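# Nest the wooden boxes, largest upright on the table

## Task

Stack every open wooden box inside the next larger one so that each rests flat with its opening facing up, righting any that begin tipped on a side or upside down. The largest box must finish upright on the table top. The nest has to stay put without the robot holding it, so release everything and move the grippers away at the end.

## Robot and tools

Robot: two arms, left_arm and right_arm, mounted opposite each other across the table. left_arm's base is on the +y side. The names do not tell you which side of a camera image an arm appears on.

Scene frame: origin at the table centre, +z up, table surface at z = +0.020 m. Each result has a state line per arm giving end_effector_position (metres), end_effector_quat_wxyz and linear/angular velocities (m/s, rad/s). The reported position is the point between the finger pads, 3 to 4 cm behind the tips, and may be somewhat off at long reach. Gripper axes: fingers point along the gripper's +x, and they close and open along its y.

The row: every moving call uses rows of 14 numbers, each in [-1, 1], always covering both arms even if only one moves. Order: left_arm dx, dy, dz, rx, ry, rz, opening, then right_arm in the same order. dx to rz are an offset, expressed in that gripper's own axes, from the gripper pose in the most recent result that reported it (before any such result in the scene, or in a second or later call within one reply, from where the gripper is when the action begins). Each row is measured from that same base pose, not from the previous row. Scale: 1.0 equals 0.6 m of translation or 180 degrees; rx, ry, rz form a single rotation vector. Opening is absolute, not an offset: +1 is fully open (0.088 m), empty fingers touch near -0.80, and values below that down to -1 close no further. Closing fully takes at least about 0.5 s. An all-zero offset is not a pause: it pulls the arm back to its base pose. To keep an arm still, send the offset back to where it should be in the first call of a reply and zeros after that, with the opening it should keep.

Tools:
- execute_actions {"actions": [...], "pictures": bool}. The list holds at most one item. Empty list: just report the state. {"rows": [[14 numbers], ...], "steps": n}: up to 15 rows and up to 15 control steps of 1/30 s (default 15); the final row repeats if rows are fewer than steps. {"steps": n} with no rows: a wait of up to 300 steps, counted from the previous result. Pictures are included unless pictures is false. A rejected call sends nothing.
- move {"target": [14 numbers], "speed": m/s}: straight-line path for each gripper toward its target (the row format above, offsets from the last reported pose). Speed 0.002 to 0.5, default 0.25; rotation limited to twice that in rad/s. Duration 0.5 to 10 s; longer paths are cut off at 10 s short of the goal. The opening is sent at the start. Paths ignore obstacles and the other arm; grippers lag, wander and can exceed the speed, especially with a nearly straight arm. Faster contact hits harder, and aiming further past a contact presses harder. The result adds a move: line with the ending (done, off_target, moving, held, fault) and any limits: paced means the sent pose was clipped; held means a check blocked steps, after which the arm may surge. Each gripper's distance from its target is also given.
- wait {"seconds": 0 to 10}: let time pass, sending nothing new.
- zoom_image {"camera", "region": [x0, y0, x1, y1]}: pixel box, top-left origin, at most 504 by 504, from cam_head_left, cam_head_right, cam_high, cam_low, cam_left_wrist or cam_right_wrist (all 504x504).
- finished_scene {"scene": n}: ends the current scene irreversibly and reports whether the goal was met. Sending a reply with no tool call ends everything.

Motion details: each control step the commanded pose is clipped to within 70 mm and 16 degrees of the measured pose, then solved by damped IK with position taking priority over orientation. After an action ends, the arm continues only to its last clipped pose, so far targets need several calls; read the resulting pose and send the remainder. Joint friction may leave the gripper short or slightly tilted, and tiny moves may not happen; check pose and orientation after each move and correct tilt. A "pose unreachable" line means the clearance check altered or blocked that arm's command; HELD marks steps where a row was not fully sent. A "Hand target" line shows where each gripper is currently being driven. Joint limits (rad): waist ±3.054, shoulder 0 to 3.142, elbow 0 to 2.356, wrist pitch ±1.571, wrist yaw ±1.571, wrist roll ±3.142.

Gripping: grip_measured is the measured finger opening on the command scale (the last joint value per arm gives it in metres). Readings may be off by about 1 mm, and read up to about 3 mm (0.061) narrower while squeezing hard. To hold something, command roughly 0.07 below grip_measured; a smaller gap holds more gently. Thin parts under about 3 mm get proportionally less force. Pad force tops out near 34 to 49 N and can spike on first contact.

Avoid: knocking or placing anything off the table (failure); arms colliding or pressing on each other; drops, slips, slams and hard pushes. Contact torque reaching a joint's load limit (waist 17.8, shoulder 22, elbow 22, wrist pitch 5.8, wrist yaw 5.78, wrist roll 5.42 N m, including held weight) freezes that arm for 10 s. Holding loads heats motors: MOTOR HOT appears from 50 °C; at 95 °C an OVER-TEMPERATURE FAULT holds the arm, and if it does not cool it goes limp and drops its load. Occasional external tugs on held parts or pushes on loose objects can occur. Smooth, economical motion is preferred. Finish with the boxes free-standing, grippers open and withdrawn.

Each tool is called after "Call:" as a command line: name --argument value for each argument, lists and objects as JSON in quotes; but a table of rows of numbers goes row by row, as --pt "numbers of a row", without its own name.

## Session

Call:
execute_actions --actions '[]'

Scene clock: 0.00 s of 4500.00 s.
left_arm: end_effector_position=(-0.1144, +0.0966, +0.2356) grip_measured=+0.827 end_effector_quat_wxyz=(+0.536, +0.216, +0.724, -0.376) end_effector_velocity=(+0.004, +0.003, -0.000) end_effector_angular_velocity=(+0.020, -0.011, +0.018) | right_arm: end_effector_position=(+0.0718, -0.1329, +0.2030) grip_measured=+0.841 end_effector_quat_wxyz=(+0.613, -0.221, -0.023, +0.758) end_effector_velocity=(-0.001, -0.002, -0.003) end_effector_angular_velocity=(-0.014, +0.010, +0.005)
Joint positions: left_arm=[-0.772  2.192  1.456 -0.977 -0.082 -1.088  0.079] | right_arm=[-0.299  1.752  0.464  0.881 -0.832 -0.564  0.08 ]
Joint velocities: left_arm=[ 0.002 -0.002  0.002 -0.022 -0.007 -0.022 -0.   ] | right_arm=[-0.002 -0.002 -0.002 -0.022 -0.007 -0.007 -0.   ]
Heat: left arm: hottest waist 26 °C (+0.0 °C/min); right arm: hottest waist 27 °C (+0.0 °C/min).
Hand target (left_arm): -0.114, +0.097, +0.236; +0.536, +0.216, +0.724, -0.376
Hand target (right_arm): +0.072, -0.133, +0.203; +0.613, -0.221, -0.023, +0.758

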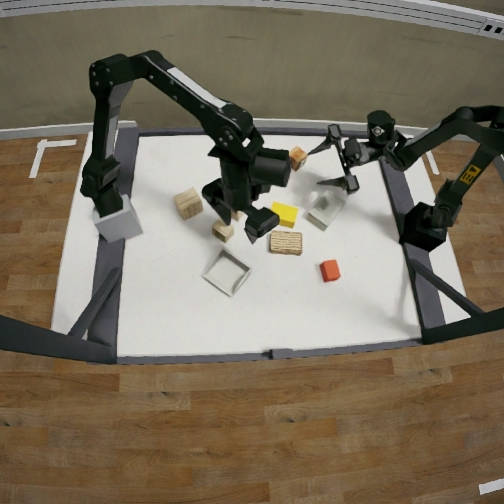

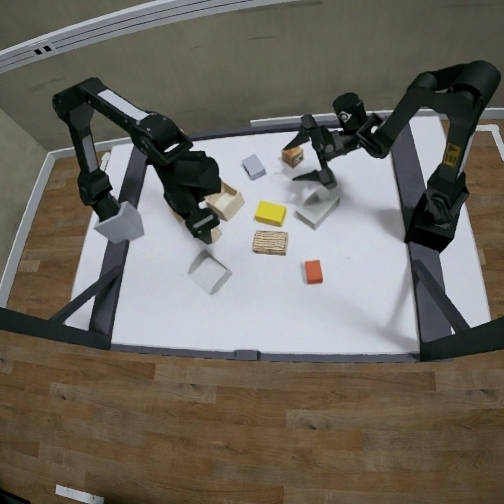

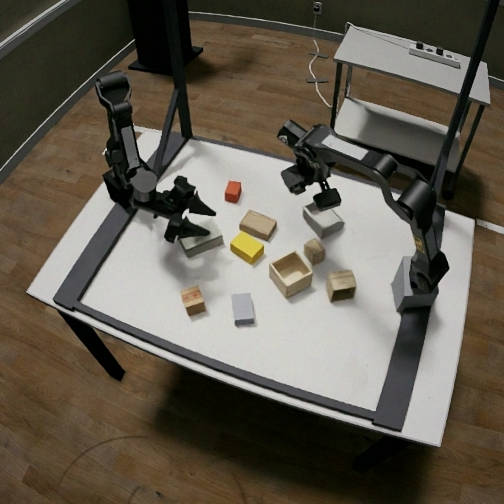

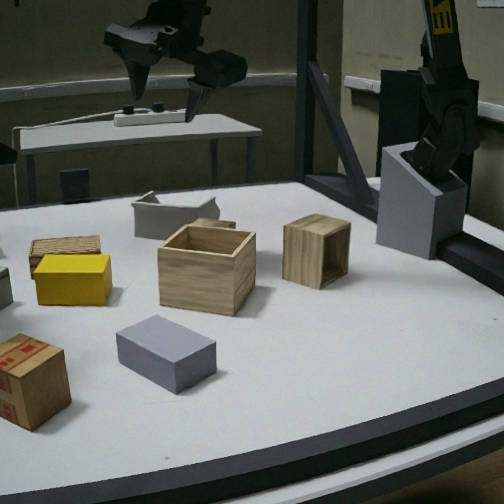

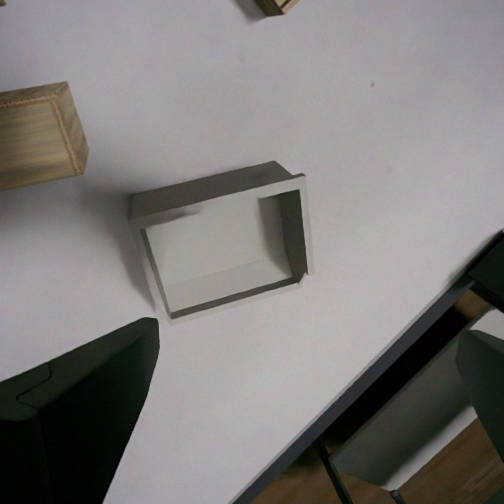

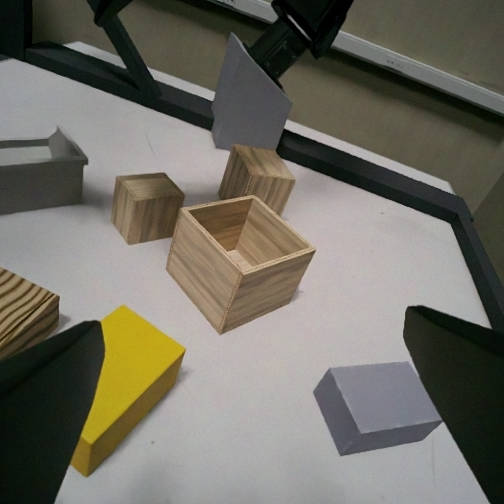

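Call:
zoom_image --camera "cam_high" --region '[220, 180, 400, 330]'

Call:
zoom_image --camera "cam_head_left" --region '[150, 140, 350, 310]'

Region (220, 180, 400, 330) of cam_high's 504x504 image, scaled by 2.800, with more detail than that image has.

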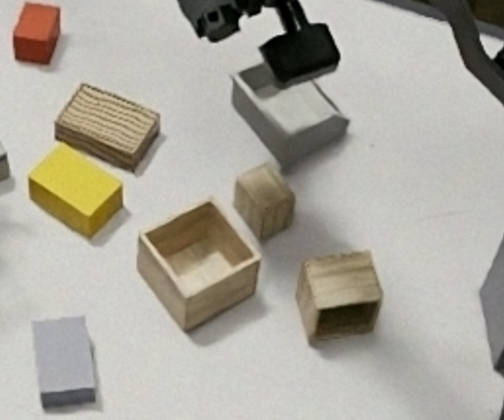

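Region (150, 140, 350, 310) of cam_head_left's 504x504 image, scaled by 2.520, with more detail than that image has; it fills the top 428 rows of this view, and the rest is white.

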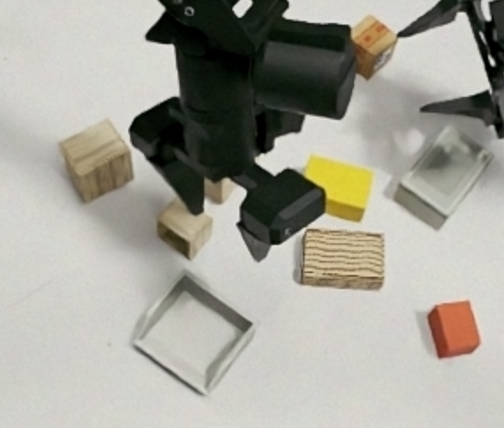

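Call:
move --target '[-0.17,0.245,0.002,0.218,-0.009,0.114,1,-0.2,0,0,0,0,0,1]'

Scene clock: 16.93 s of 4500.00 s.
left_arm: end_effector_position=(+0.0228, +0.1948, +0.2842) grip_measured=+0.987 end_effector_quat_wxyz=(+0.498, +0.499, +0.502, -0.501) end_effector_velocity=(+0.000, +0.005, +0.000) end_effector_angular_velocity=(+0.021, -0.001, -0.018) | right_arm: end_effector_position=(+0.0879, -0.2467, +0.2369) grip_measured=+1.000 end_effector_quat_wxyz=(+0.614, -0.215, -0.015, +0.759) end_effector_velocity=(-0.001, -0.002, +0.001) end_effector_angular_velocity=(+0.002, -0.012, +0.008)
Joint positions: left_arm=[-0.706  1.812  1.334 -1.439 -0.373 -0.382  0.087] | right_arm=[-0.753  1.353  0.411  0.083 -1.211 -1.063  0.088]
Joint velocities: left_arm=[-0.002 -0.002 -0.002 -0.022  0.007  0.007 -0.   ] | right_arm=[-0.007 -0.007  0.007 -0.037 -0.007 -0.037  0.   ]
Heat: left arm: hottest shoulder 28 °C (+7.1 °C/min); right arm: hottest waist 27 °C (+0.0 °C/min).
Hand target (left_arm): +0.025, +0.197, +0.284; +0.498, +0.501, +0.500, -0.500
Hand target (right_arm): +0.089, -0.246, +0.241; +0.614, -0.219, -0.024, +0.758
Off the commanded pose (left_arm): 0.003 m, 0 deg.
Off the commanded pose (right_arm): 0.004 m, 1 deg.
After step 90, 11.93 s passed at rest.
move: done

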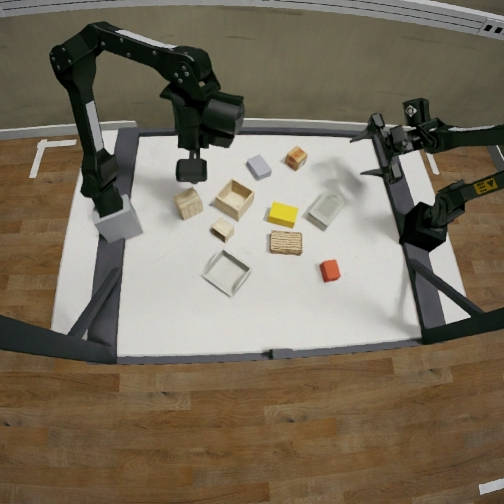

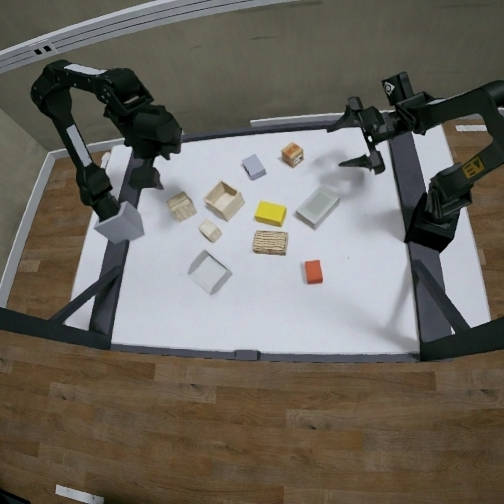

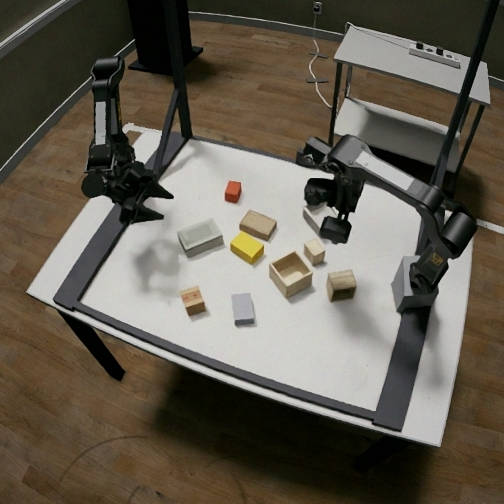

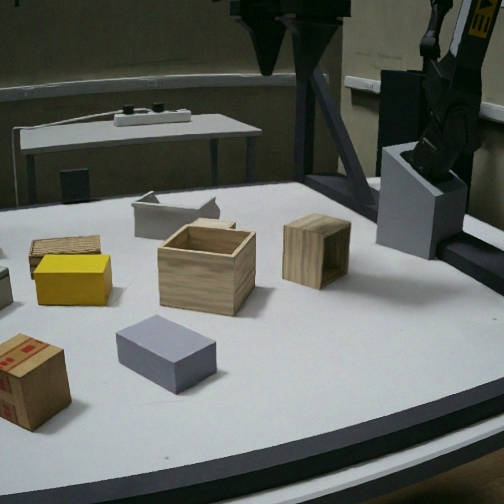

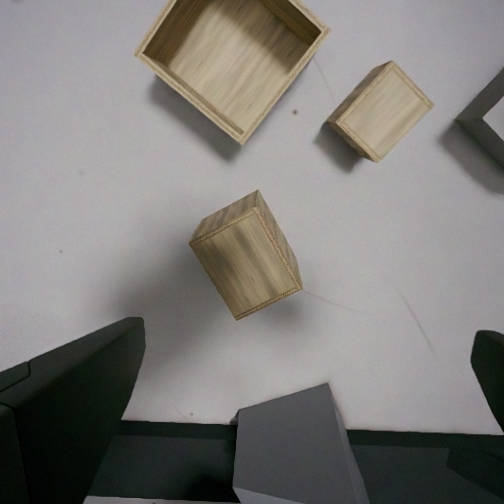

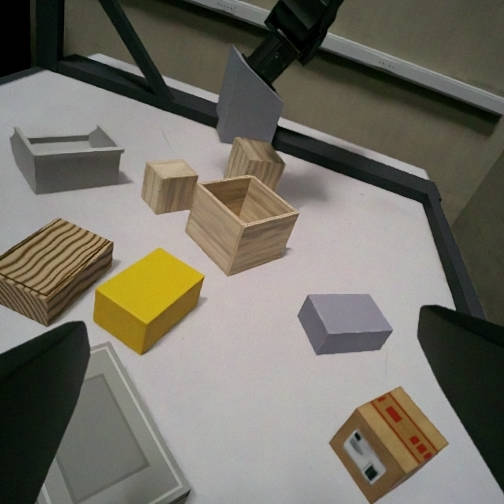

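Call:
move --target '[0.24,0.142,-0.115,-0.632,0.12,-0.199,1,0,0,0,0,0,0,1]'

Scene clock: 32.00 s of 4500.00 s.
left_arm: end_effector_position=(+0.1019, +0.2642, +0.1378) grip_measured=+0.987 end_effector_quat_wxyz=(-0.441, +0.207, -0.866, -0.114) end_effector_velocity=(+0.000, +0.001, -0.002) end_effector_angular_velocity=(-0.000, -0.009, -0.004) | right_arm: end_effector_position=(+0.0879, -0.2468, +0.2370) grip_measured=+1.000 end_effector_quat_wxyz=(+0.614, -0.215, -0.015, +0.759) end_effector_velocity=(-0.001, -0.001, -0.000) end_effector_angular_velocity=(+0.003, +0.002, +0.004)
Joint positions: left_arm=[ 0.256  1.406  0.664 -0.821  0.122 -1.396  0.087] | right_arm=[-0.754  1.353  0.411  0.081 -1.211 -1.065  0.088]
Joint velocities: left_arm=[ 0.002 -0.002 -0.007  0.007 -0.007  0.007 -0.   ] | right_arm=[-0.002 -0.002 -0.002 -0.007 -0.007 -0.007  0.   ]
Heat: left arm: hottest shoulder 29 °C (+5.6 °C/min); right arm: hottest elbow 28 °C (+1.9 °C/min).
Hand target (left_arm): +0.101, +0.265, +0.138; +0.439, -0.212, +0.865, +0.116
Hand target (right_arm): +0.088, -0.247, +0.237; +0.614, -0.215, -0.015, +0.759
Off the commanded pose (left_arm): 0.006 m, 1 deg.
Off the commanded pose (right_arm): 0.000 m, 0 deg.
After step 90, 7.47 s passed at rest.
move: done

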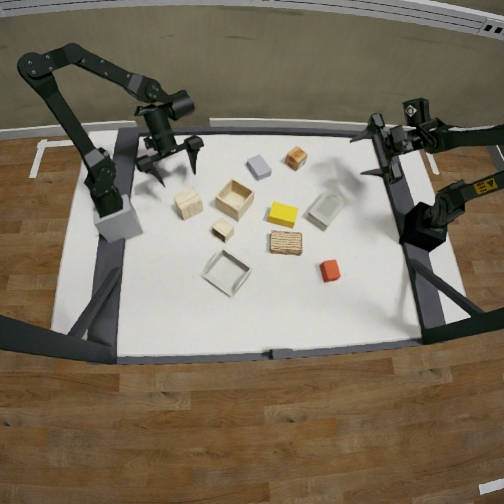

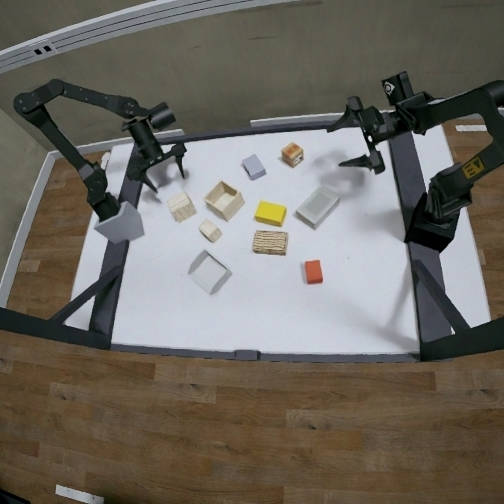

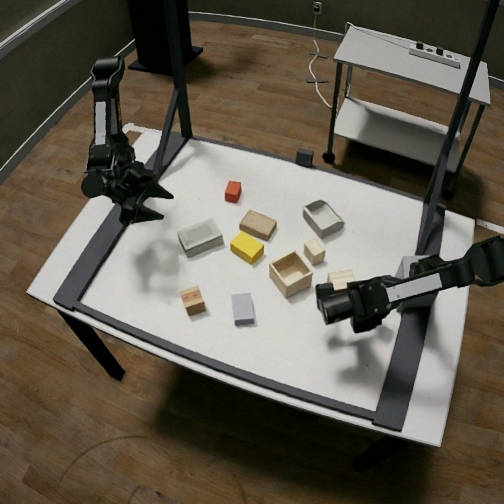

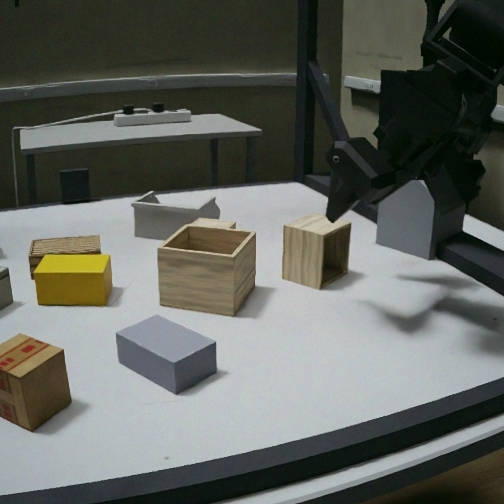

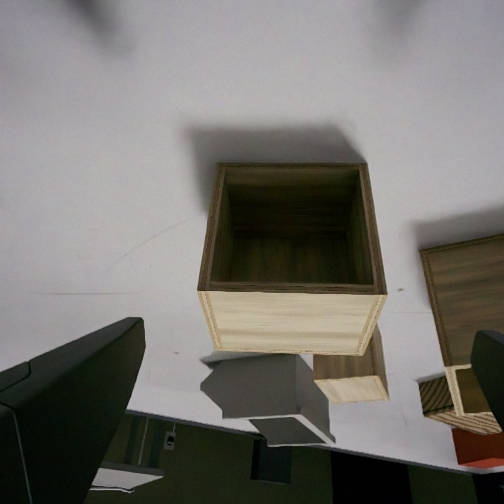

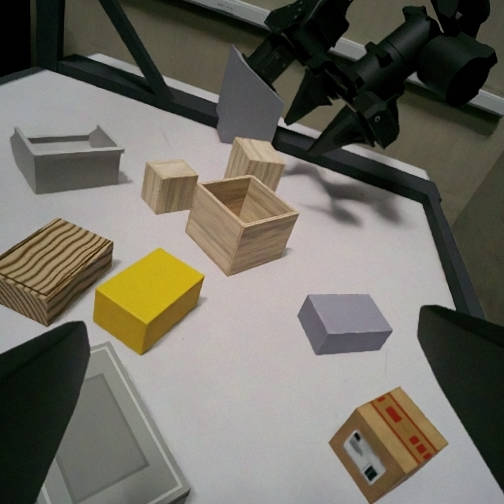

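Call:
move --target '[0.165,0,-0.018,0,0,0,1,0,0,0,0,0,0,1]' --speed 0.1

Scene clock: 37.10 s of 4500.00 s.
left_arm: end_effector_position=(+0.0455, +0.2316, +0.0666) grip_measured=+0.987 end_effector_quat_wxyz=(-0.442, +0.212, -0.865, -0.109) end_effector_velocity=(-0.002, -0.001, +0.001) end_effector_angular_velocity=(-0.005, +0.006, +0.001) | right_arm: end_effector_position=(+0.0879, -0.2468, +0.2370) grip_measured=+1.000 end_effector_quat_wxyz=(+0.614, -0.215, -0.015, +0.759) end_effector_velocity=(-0.001, -0.001, -0.000) end_effector_angular_velocity=(+0.003, +0.002, +0.004)
Joint positions: left_arm=[ 0.142  1.745  0.487 -0.279  0.122 -1.507  0.087] | right_arm=[-0.754  1.353  0.411  0.081 -1.211 -1.065  0.088]
Joint velocities: left_arm=[-0.007  0.002 -0.002  0.007  0.007 -0.007 -0.   ] | right_arm=[-0.002 -0.002 -0.002 -0.007 -0.007 -0.007  0.   ]
Heat: left arm: hottest shoulder 29 °C (+4.9 °C/min); right arm: hottest elbow 29 °C (+3.2 °C/min).
Hand target (left_arm): +0.043, +0.234, +0.064; +0.442, -0.207, +0.865, +0.114
Hand target (right_arm): +0.088, -0.247, +0.237; +0.614, -0.215, -0.015, +0.759
Off the commanded pose (left_arm): 0.005 m, 1 deg.
Off the commanded pose (right_arm): 0.000 m, 0 deg.
After step 90, 0.67 s passed at rest.
move: done

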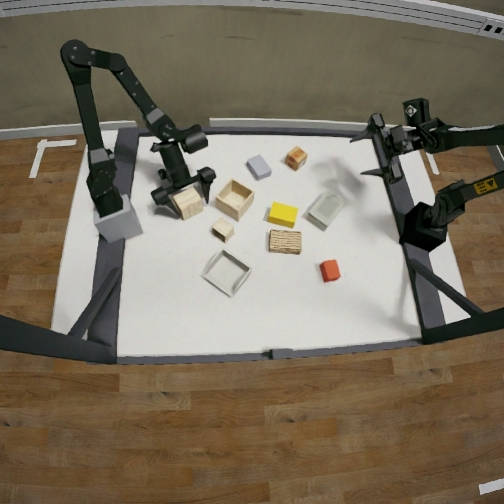

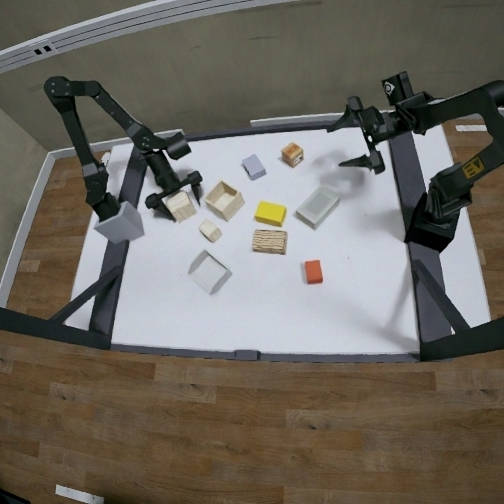

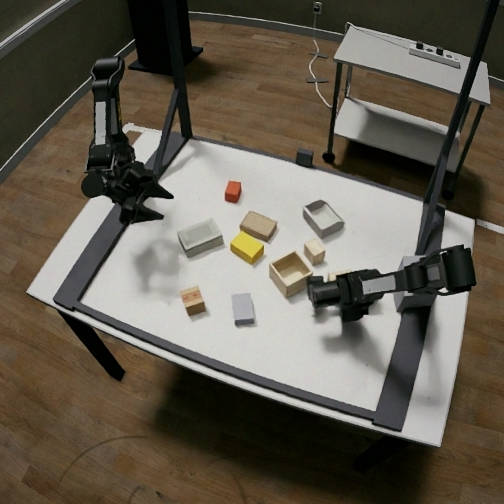

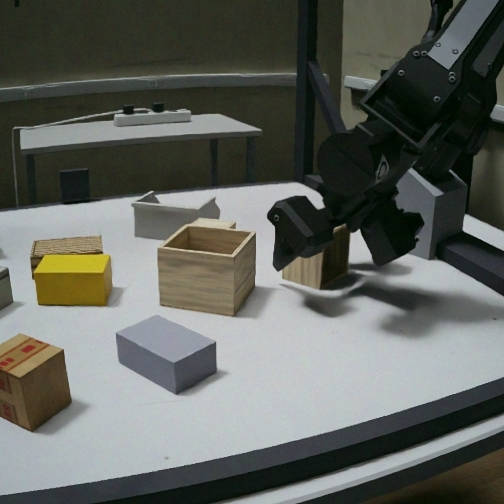

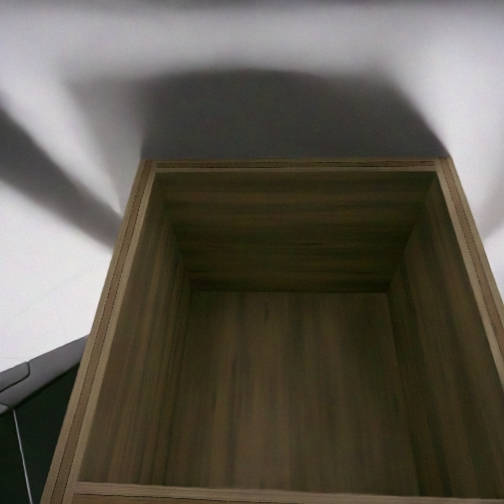

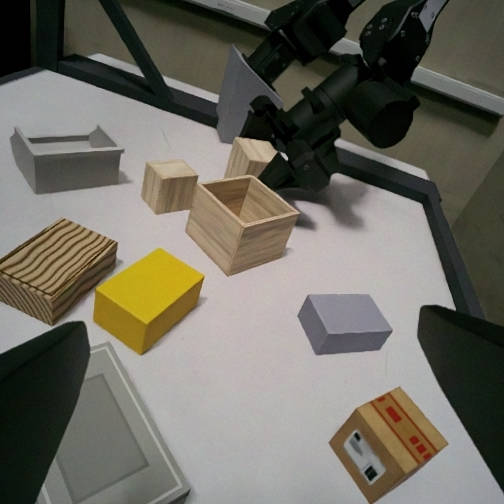

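Call:
move --target '[0,0,0,0,0,0,0.4,0,0,0,0,0,0,1]'

Scene clock: 38.97 s of 4500.00 s.
left_arm: end_effector_position=(+0.0453, +0.2318, +0.0667) grip_measured=+0.478 end_effector_quat_wxyz=(-0.441, +0.212, -0.865, -0.109) end_effector_velocity=(+0.000, -0.001, +0.000) end_effector_angular_velocity=(-0.001, -0.009, +0.003) | right_arm: end_effector_position=(+0.0879, -0.2468, +0.2370) grip_measured=+1.000 end_effector_quat_wxyz=(+0.614, -0.215, -0.015, +0.759) end_effector_velocity=(+0.002, -0.001, -0.000) end_effector_angular_velocity=(+0.002, -0.030, -0.005)
Joint positions: left_arm=[ 0.142  1.745  0.487 -0.279  0.123 -1.507  0.062] | right_arm=[-0.754  1.353  0.411  0.081 -1.211 -1.065  0.088]
Joint velocities: left_arm=[-0.007 -0.002 -0.002  0.007 -0.007 -0.007 -0.   ] | right_arm=[-0.007 -0.002 -0.002  0.007  0.007 -0.022  0.   ]
Heat: left arm: hottest shoulder 29 °C (+4.6 °C/min); right arm: hottest elbow 29 °C (+3.1 °C/min).
Hand target (left_arm): +0.046, +0.232, +0.067; +0.442, -0.212, +0.865, +0.109
Hand target (right_arm): +0.088, -0.247, +0.237; +0.614, -0.215, -0.015, +0.759
Off the commanded pose (left_arm): 0.000 m, 0 deg.
Off the commanded pose (right_arm): 0.000 m, 0 deg.
move: done

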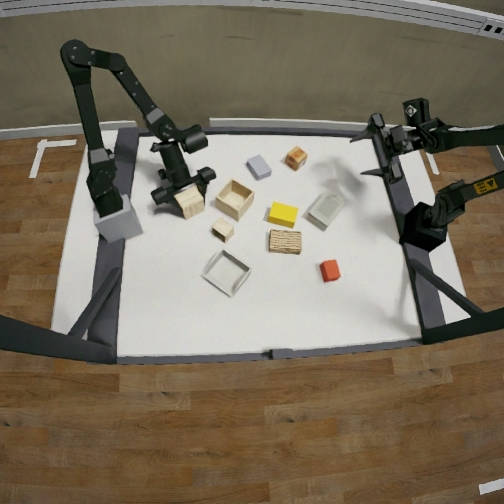

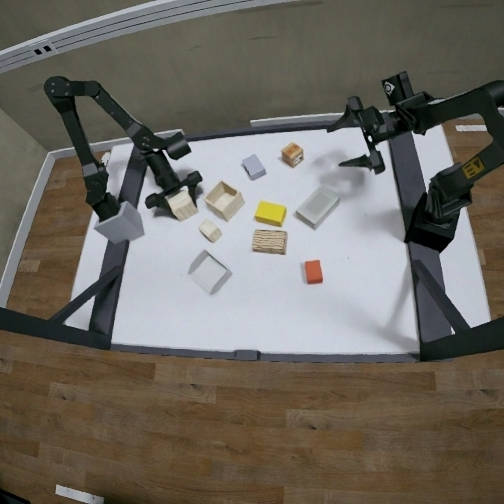

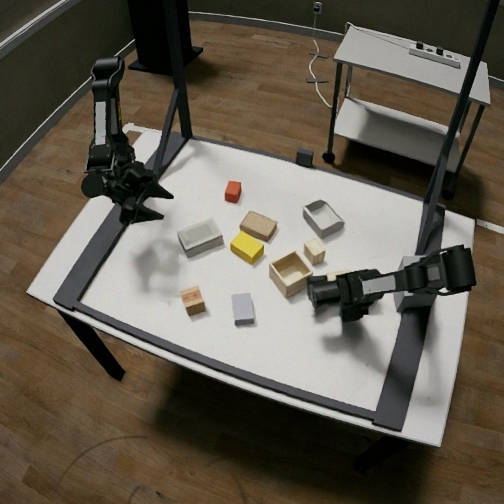

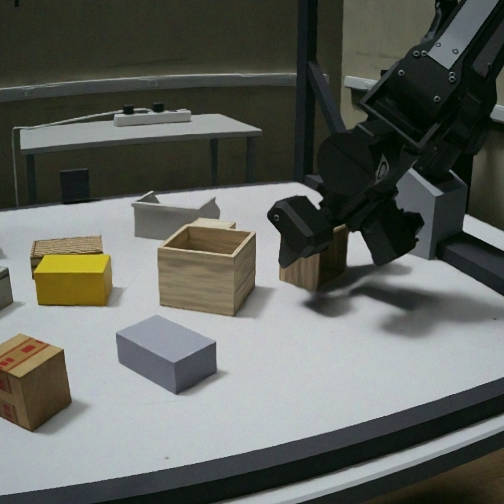

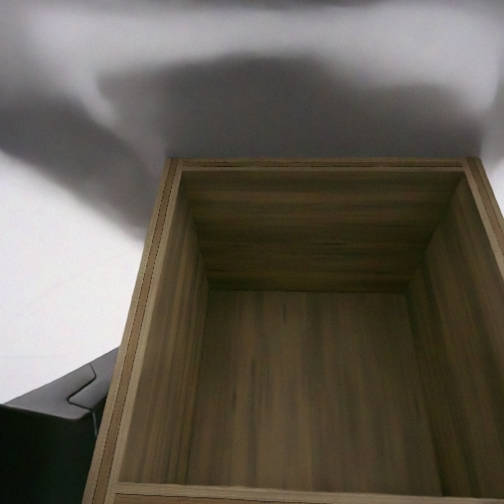

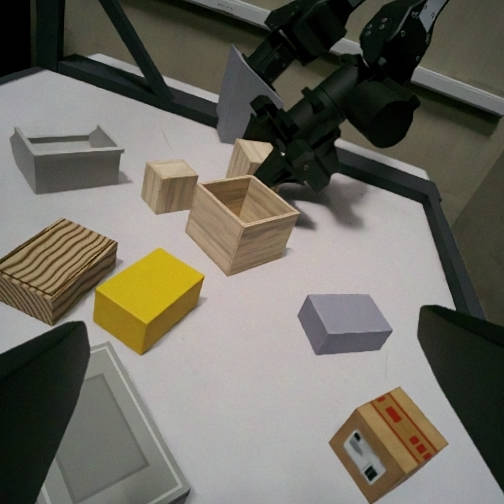

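Call:
move --target '[-0.108,0,-0.078,0,0,0,0.4,0,0,0,0,0,0,1]' --speed 0.15

Call:
move --target '[-0.072,-0.12,0.184,0.408,-0.436,-0.064,0.4,0,0,0,0,0,0,1]'

Scene clock: 45.40 s of 4500.00 s.
left_arm: end_effector_position=(+0.0438, +0.2345, +0.1426) grip_measured=+0.478 end_effector_quat_wxyz=(-0.442, +0.206, -0.866, -0.112) end_effector_velocity=(-0.003, +0.005, +0.001) end_effector_angular_velocity=(+0.018, +0.015, -0.007) | right_arm: end_effector_position=(+0.0879, -0.2468, +0.2370) grip_measured=+1.000 end_effector_quat_wxyz=(+0.614, -0.215, -0.015, +0.759) end_effector_velocity=(-0.004, -0.001, -0.001) end_effector_angular_velocity=(+0.006, +0.030, +0.010)
Joint positions: left_arm=[-0.045  1.467  0.585 -0.646  0.114 -1.693  0.062] | right_arm=[-0.754  1.353  0.411  0.081 -1.211 -1.065  0.088]
Joint velocities: left_arm=[-0.002 -0.002 -0.002 -0.022  0.007 -0.007  0.   ] | right_arm=[-0.002  0.002 -0.007 -0.007 -0.022  0.007  0.   ]
Heat: left arm: hottest shoulder 29 °C (+4.0 °C/min); right arm: hottest elbow 29 °C (+2.6 °C/min).
Hand target (left_arm): +0.046, +0.232, +0.146; +0.443, -0.212, +0.864, +0.109
Hand target (right_arm): +0.088, -0.247, +0.237; +0.614, -0.215, -0.015, +0.759
Off the commanded pose (left_arm): 0.005 m, 1 deg.
Off the commanded pose (right_arm): 0.000 m, 0 deg.
After step 90, 2.43 s passed at rest.
move: done

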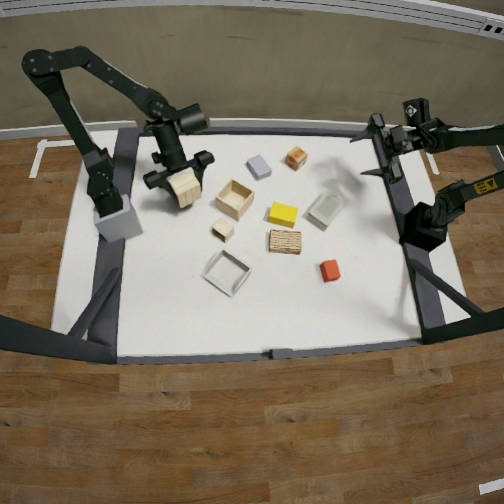

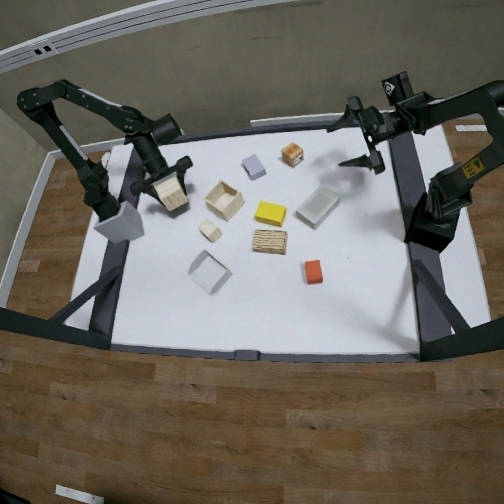

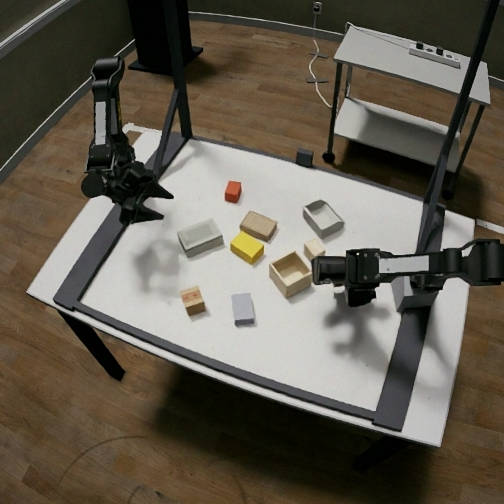

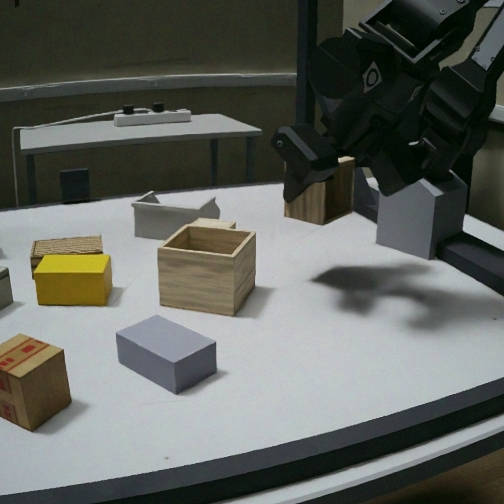

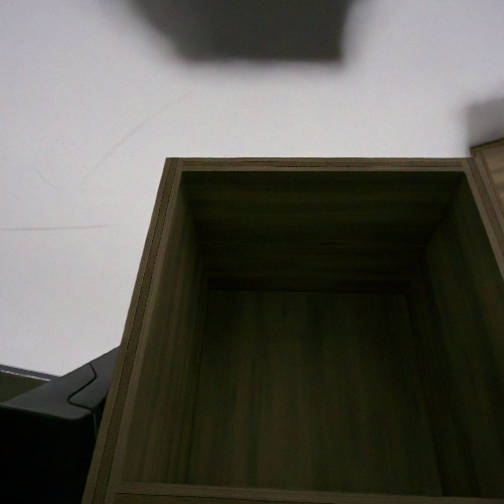

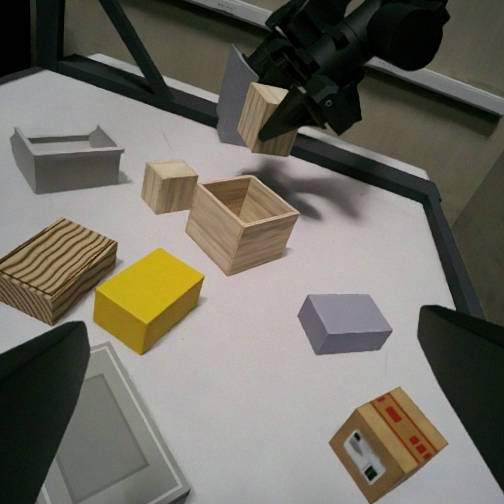

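Scene clock: 49.70 s of 4500.00 s.
left_arm: end_effector_position=(+0.1799, +0.2226, +0.1137) grip_measured=+0.478 end_effector_quat_wxyz=(+0.893, +0.110, +0.296, -0.320) end_effector_velocity=(-0.002, +0.000, -0.002) end_effector_angular_velocity=(-0.001, -0.002, -0.007) | right_arm: end_effector_position=(+0.0879, -0.2468, +0.2370) grip_measured=+1.000 end_effector_quat_wxyz=(+0.614, -0.215, -0.015, +0.759) end_effector_velocity=(-0.000, -0.000, +0.002) end_effector_angular_velocity=(+0.007, -0.007, +0.005)
Joint positions: left_arm=[ 0.     1.762  0.064  1.251 -0.671  0.191  0.062] | right_arm=[-0.754  1.353  0.411  0.081 -1.211 -1.065  0.088]
Joint velocities: left_arm=[ 0.002  0.027 -0.007  0.037  0.007  0.007 -0.   ] | right_arm=[-0.002 -0.007  0.002 -0.007 -0.007 -0.007  0.   ]
Heat: left arm: hottest shoulder 29 °C (+3.6 °C/min); right arm: hottest elbow 29 °C (+2.4 °C/min).
Hand target (left_arm): +0.178, +0.224, +0.111; +0.891, +0.115, +0.297, -0.323
Hand target (right_arm): +0.088, -0.247, +0.237; +0.614, -0.215, -0.015, +0.759
Off the commanded pose (left_arm): 0.002 m, 1 deg.
Off the commanded pose (right_arm): 0.000 m, 0 deg.
move: done

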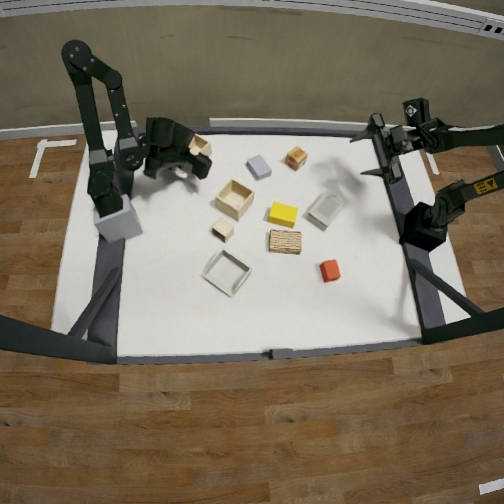

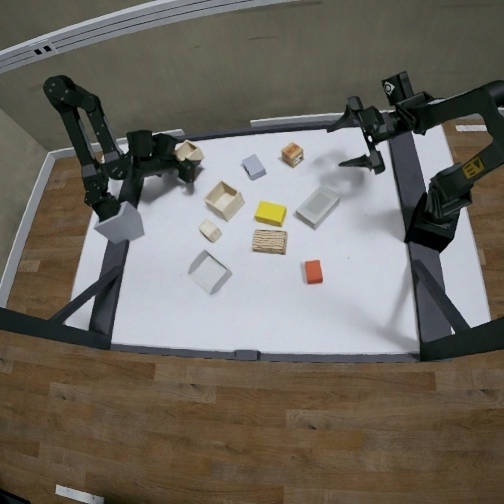

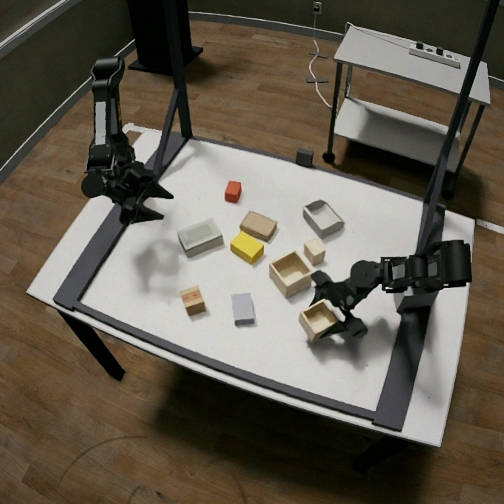

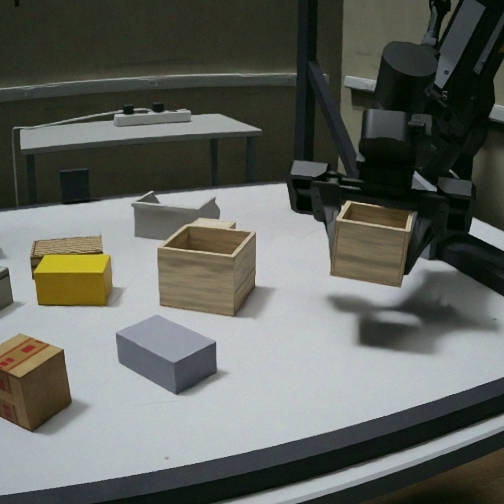

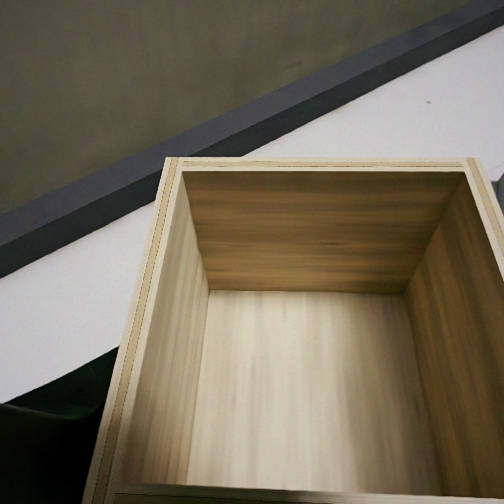

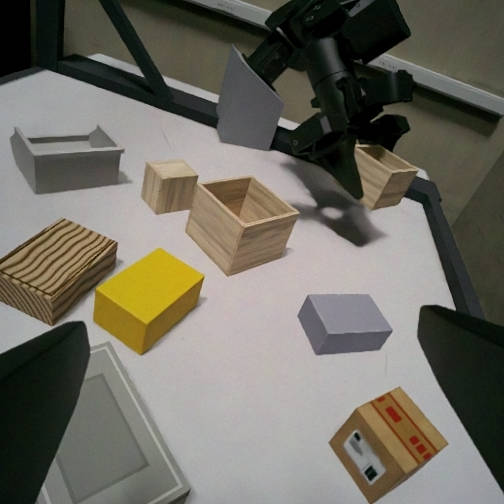

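Call:
move --target '[0.121,0.015,-0.022,0,0,0,0.4,0,0,0,0,0,0,1]' --speed 0.1

Scene clock: 53.90 s of 4500.00 s.
left_arm: end_effector_position=(+0.2242, +0.1975, +0.0622) grip_measured=+0.478 end_effector_quat_wxyz=(+0.894, +0.105, +0.297, -0.318) end_effector_velocity=(-0.002, +0.002, -0.004) end_effector_angular_velocity=(+0.006, +0.016, -0.003) | right_arm: end_effector_position=(+0.0879, -0.2468, +0.2370) grip_measured=+1.000 end_effector_quat_wxyz=(+0.614, -0.215, -0.015, +0.759) end_effector_velocity=(-0.003, -0.001, -0.001) end_effector_angular_velocity=(-0.005, +0.029, -0.001)
Joint positions: left_arm=[ 0.256  2.107  0.253  1.471 -0.438  0.302  0.062] | right_arm=[-0.754  1.353  0.411  0.081 -1.211 -1.065  0.088]
Joint velocities: left_arm=[ 0.007  0.007 -0.002 -0.007  0.007 -0.007  0.   ] | right_arm=[-0.002 -0.002 -0.002 -0.022 -0.007  0.007  0.   ]
Heat: left arm: hottest shoulder 28 °C (+2.2 °C/min); right arm: hottest elbow 29 °C (+2.2 °C/min).
Hand target (left_arm): +0.224, +0.196, +0.060; +0.893, +0.108, +0.298, -0.321
Hand target (right_arm): +0.088, -0.247, +0.237; +0.614, -0.215, -0.015, +0.759
Off the commanded pose (left_arm): 0.003 m, 1 deg.
Off the commanded pose (right_arm): 0.000 m, 0 deg.
After step 90, 0.10 s passed at rest.
move: done

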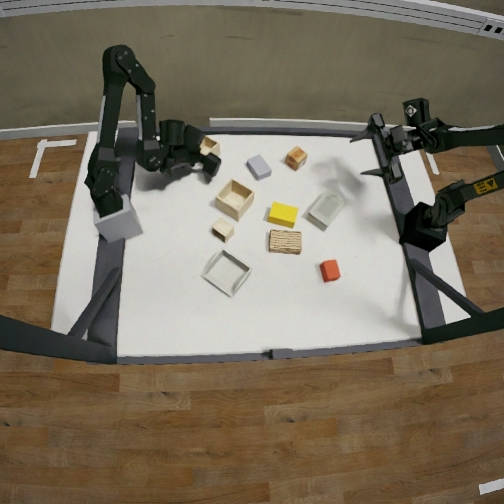

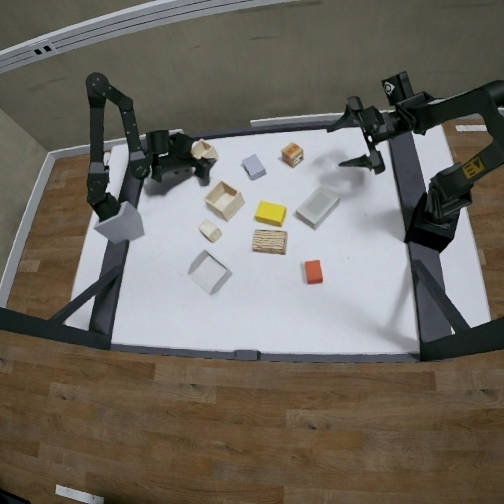

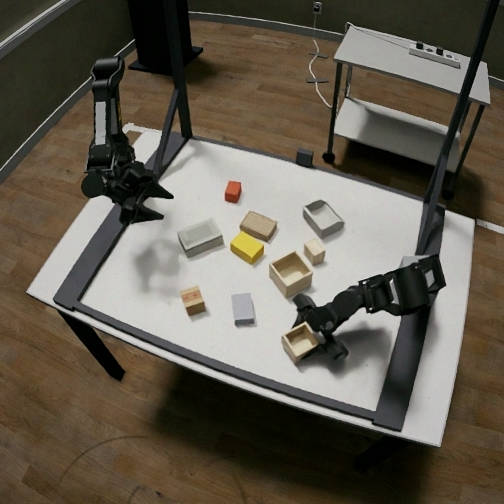

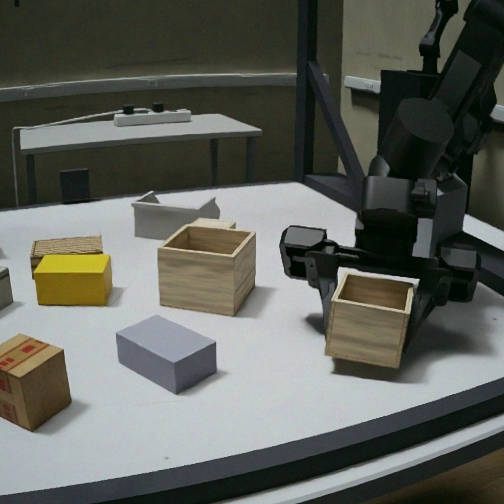

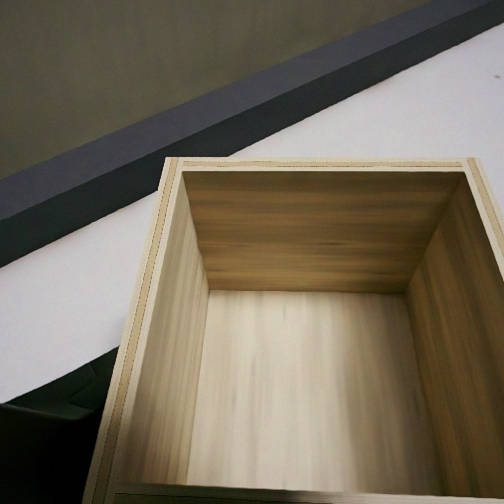

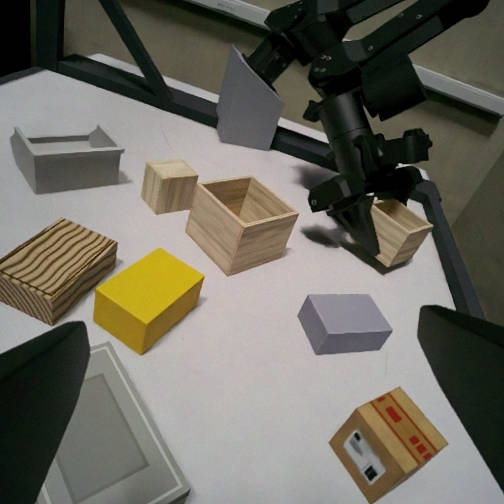

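Nearly touching; lower ~1 cm slowly.

Call:
move --target '[0.02,0,-0.008,0,0,0,0.4,0,0,0,0,0,0,1]' --speed 0.02

Call:
zoom_image --camera "cam_low" --region '[280, 240, 480, 400]'

Scene clock: 56.17 s of 4500.00 s.
left_arm: end_effector_position=(+0.2299, +0.1938, +0.0536) grip_measured=+0.478 end_effector_quat_wxyz=(+0.895, +0.103, +0.297, -0.316) end_effector_velocity=(+0.000, -0.000, -0.000) end_effector_angular_velocity=(+0.006, -0.006, +0.000) | right_arm: end_effector_position=(+0.0879, -0.2468, +0.2370) grip_measured=+1.000 end_effector_quat_wxyz=(+0.614, -0.215, -0.015, +0.759) end_effector_velocity=(+0.001, -0.001, +0.001) end_effector_angular_velocity=(+0.009, -0.011, +0.000)
Joint positions: left_arm=[ 0.282  2.156  0.287  1.493 -0.417  0.307  0.062] | right_arm=[-0.754  1.353  0.411  0.081 -1.211 -1.065  0.088]
Joint velocities: left_arm=[-0.002  0.007  0.002  0.007 -0.007  0.007 -0.   ] | right_arm=[-0.007 -0.002 -0.002  0.007 -0.007 -0.007  0.   ]
Heat: left arm: hottest shoulder 28 °C (+2.1 °C/min); right arm: hottest elbow 29 °C (+2.1 °C/min).
Hand target (left_arm): +0.229, +0.193, +0.051; +0.894, +0.105, +0.298, -0.319
Hand target (right_arm): +0.088, -0.247, +0.237; +0.614, -0.215, -0.015, +0.759
Off the commanded pose (left_arm): 0.003 m, 0 deg.
Off the commanded pose (right_arm): 0.000 m, 0 deg.
move: done

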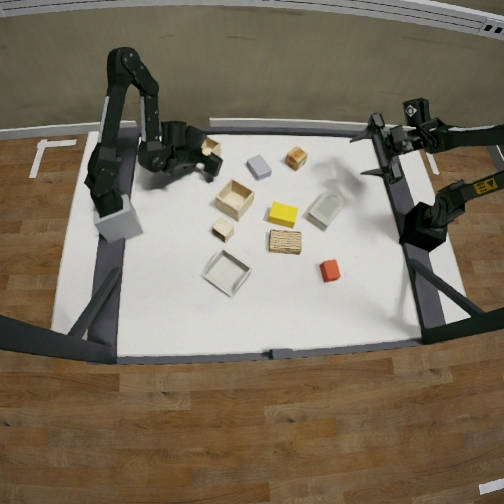

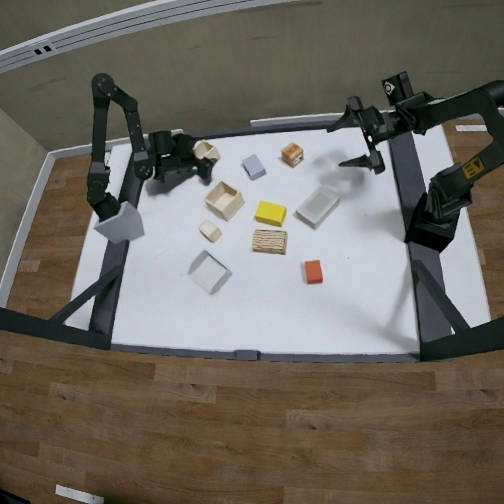

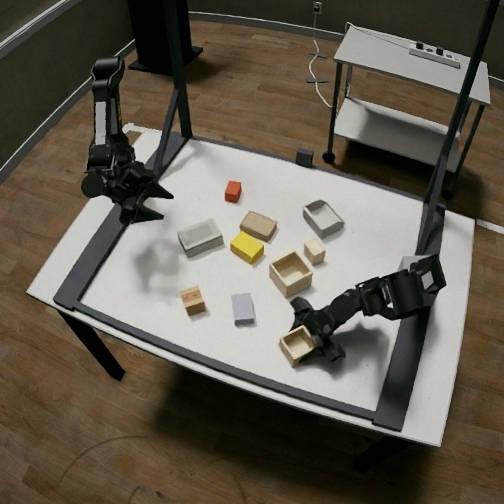

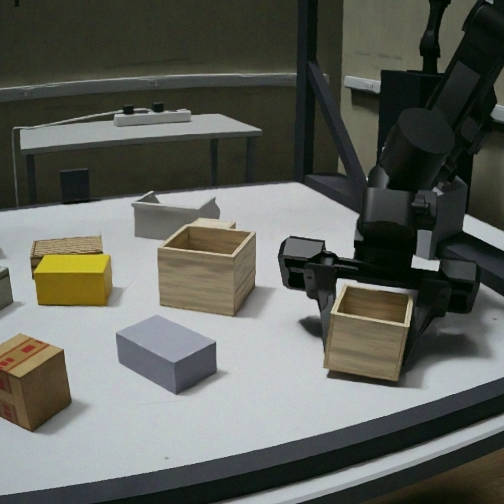

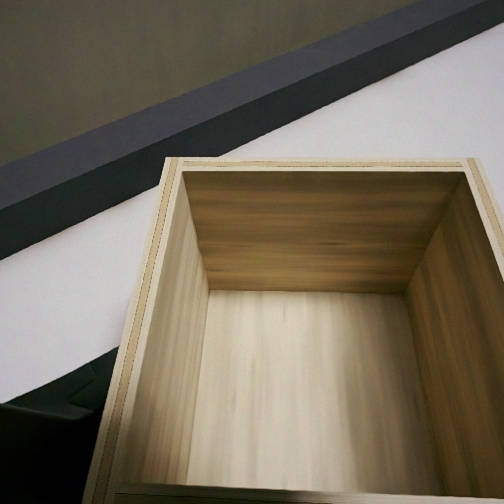

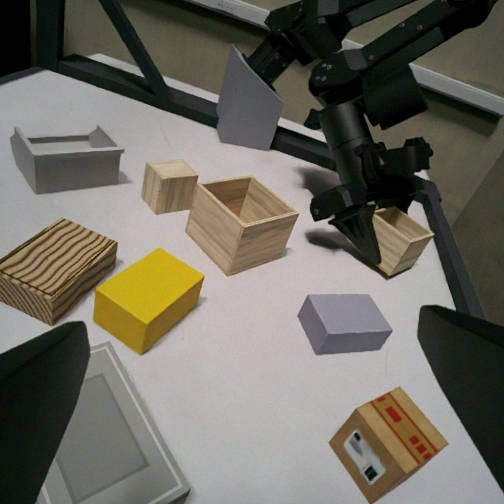

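Region (280, 240, 480, 400) of cam_low's 504x504 image, scaled by 2.520, with more detail than that image has; it fills the top 403 rows of this view, and the rest is white.

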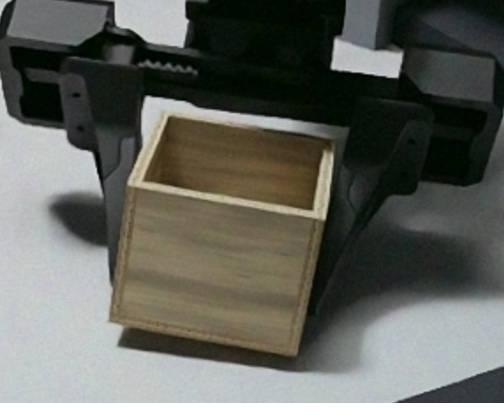

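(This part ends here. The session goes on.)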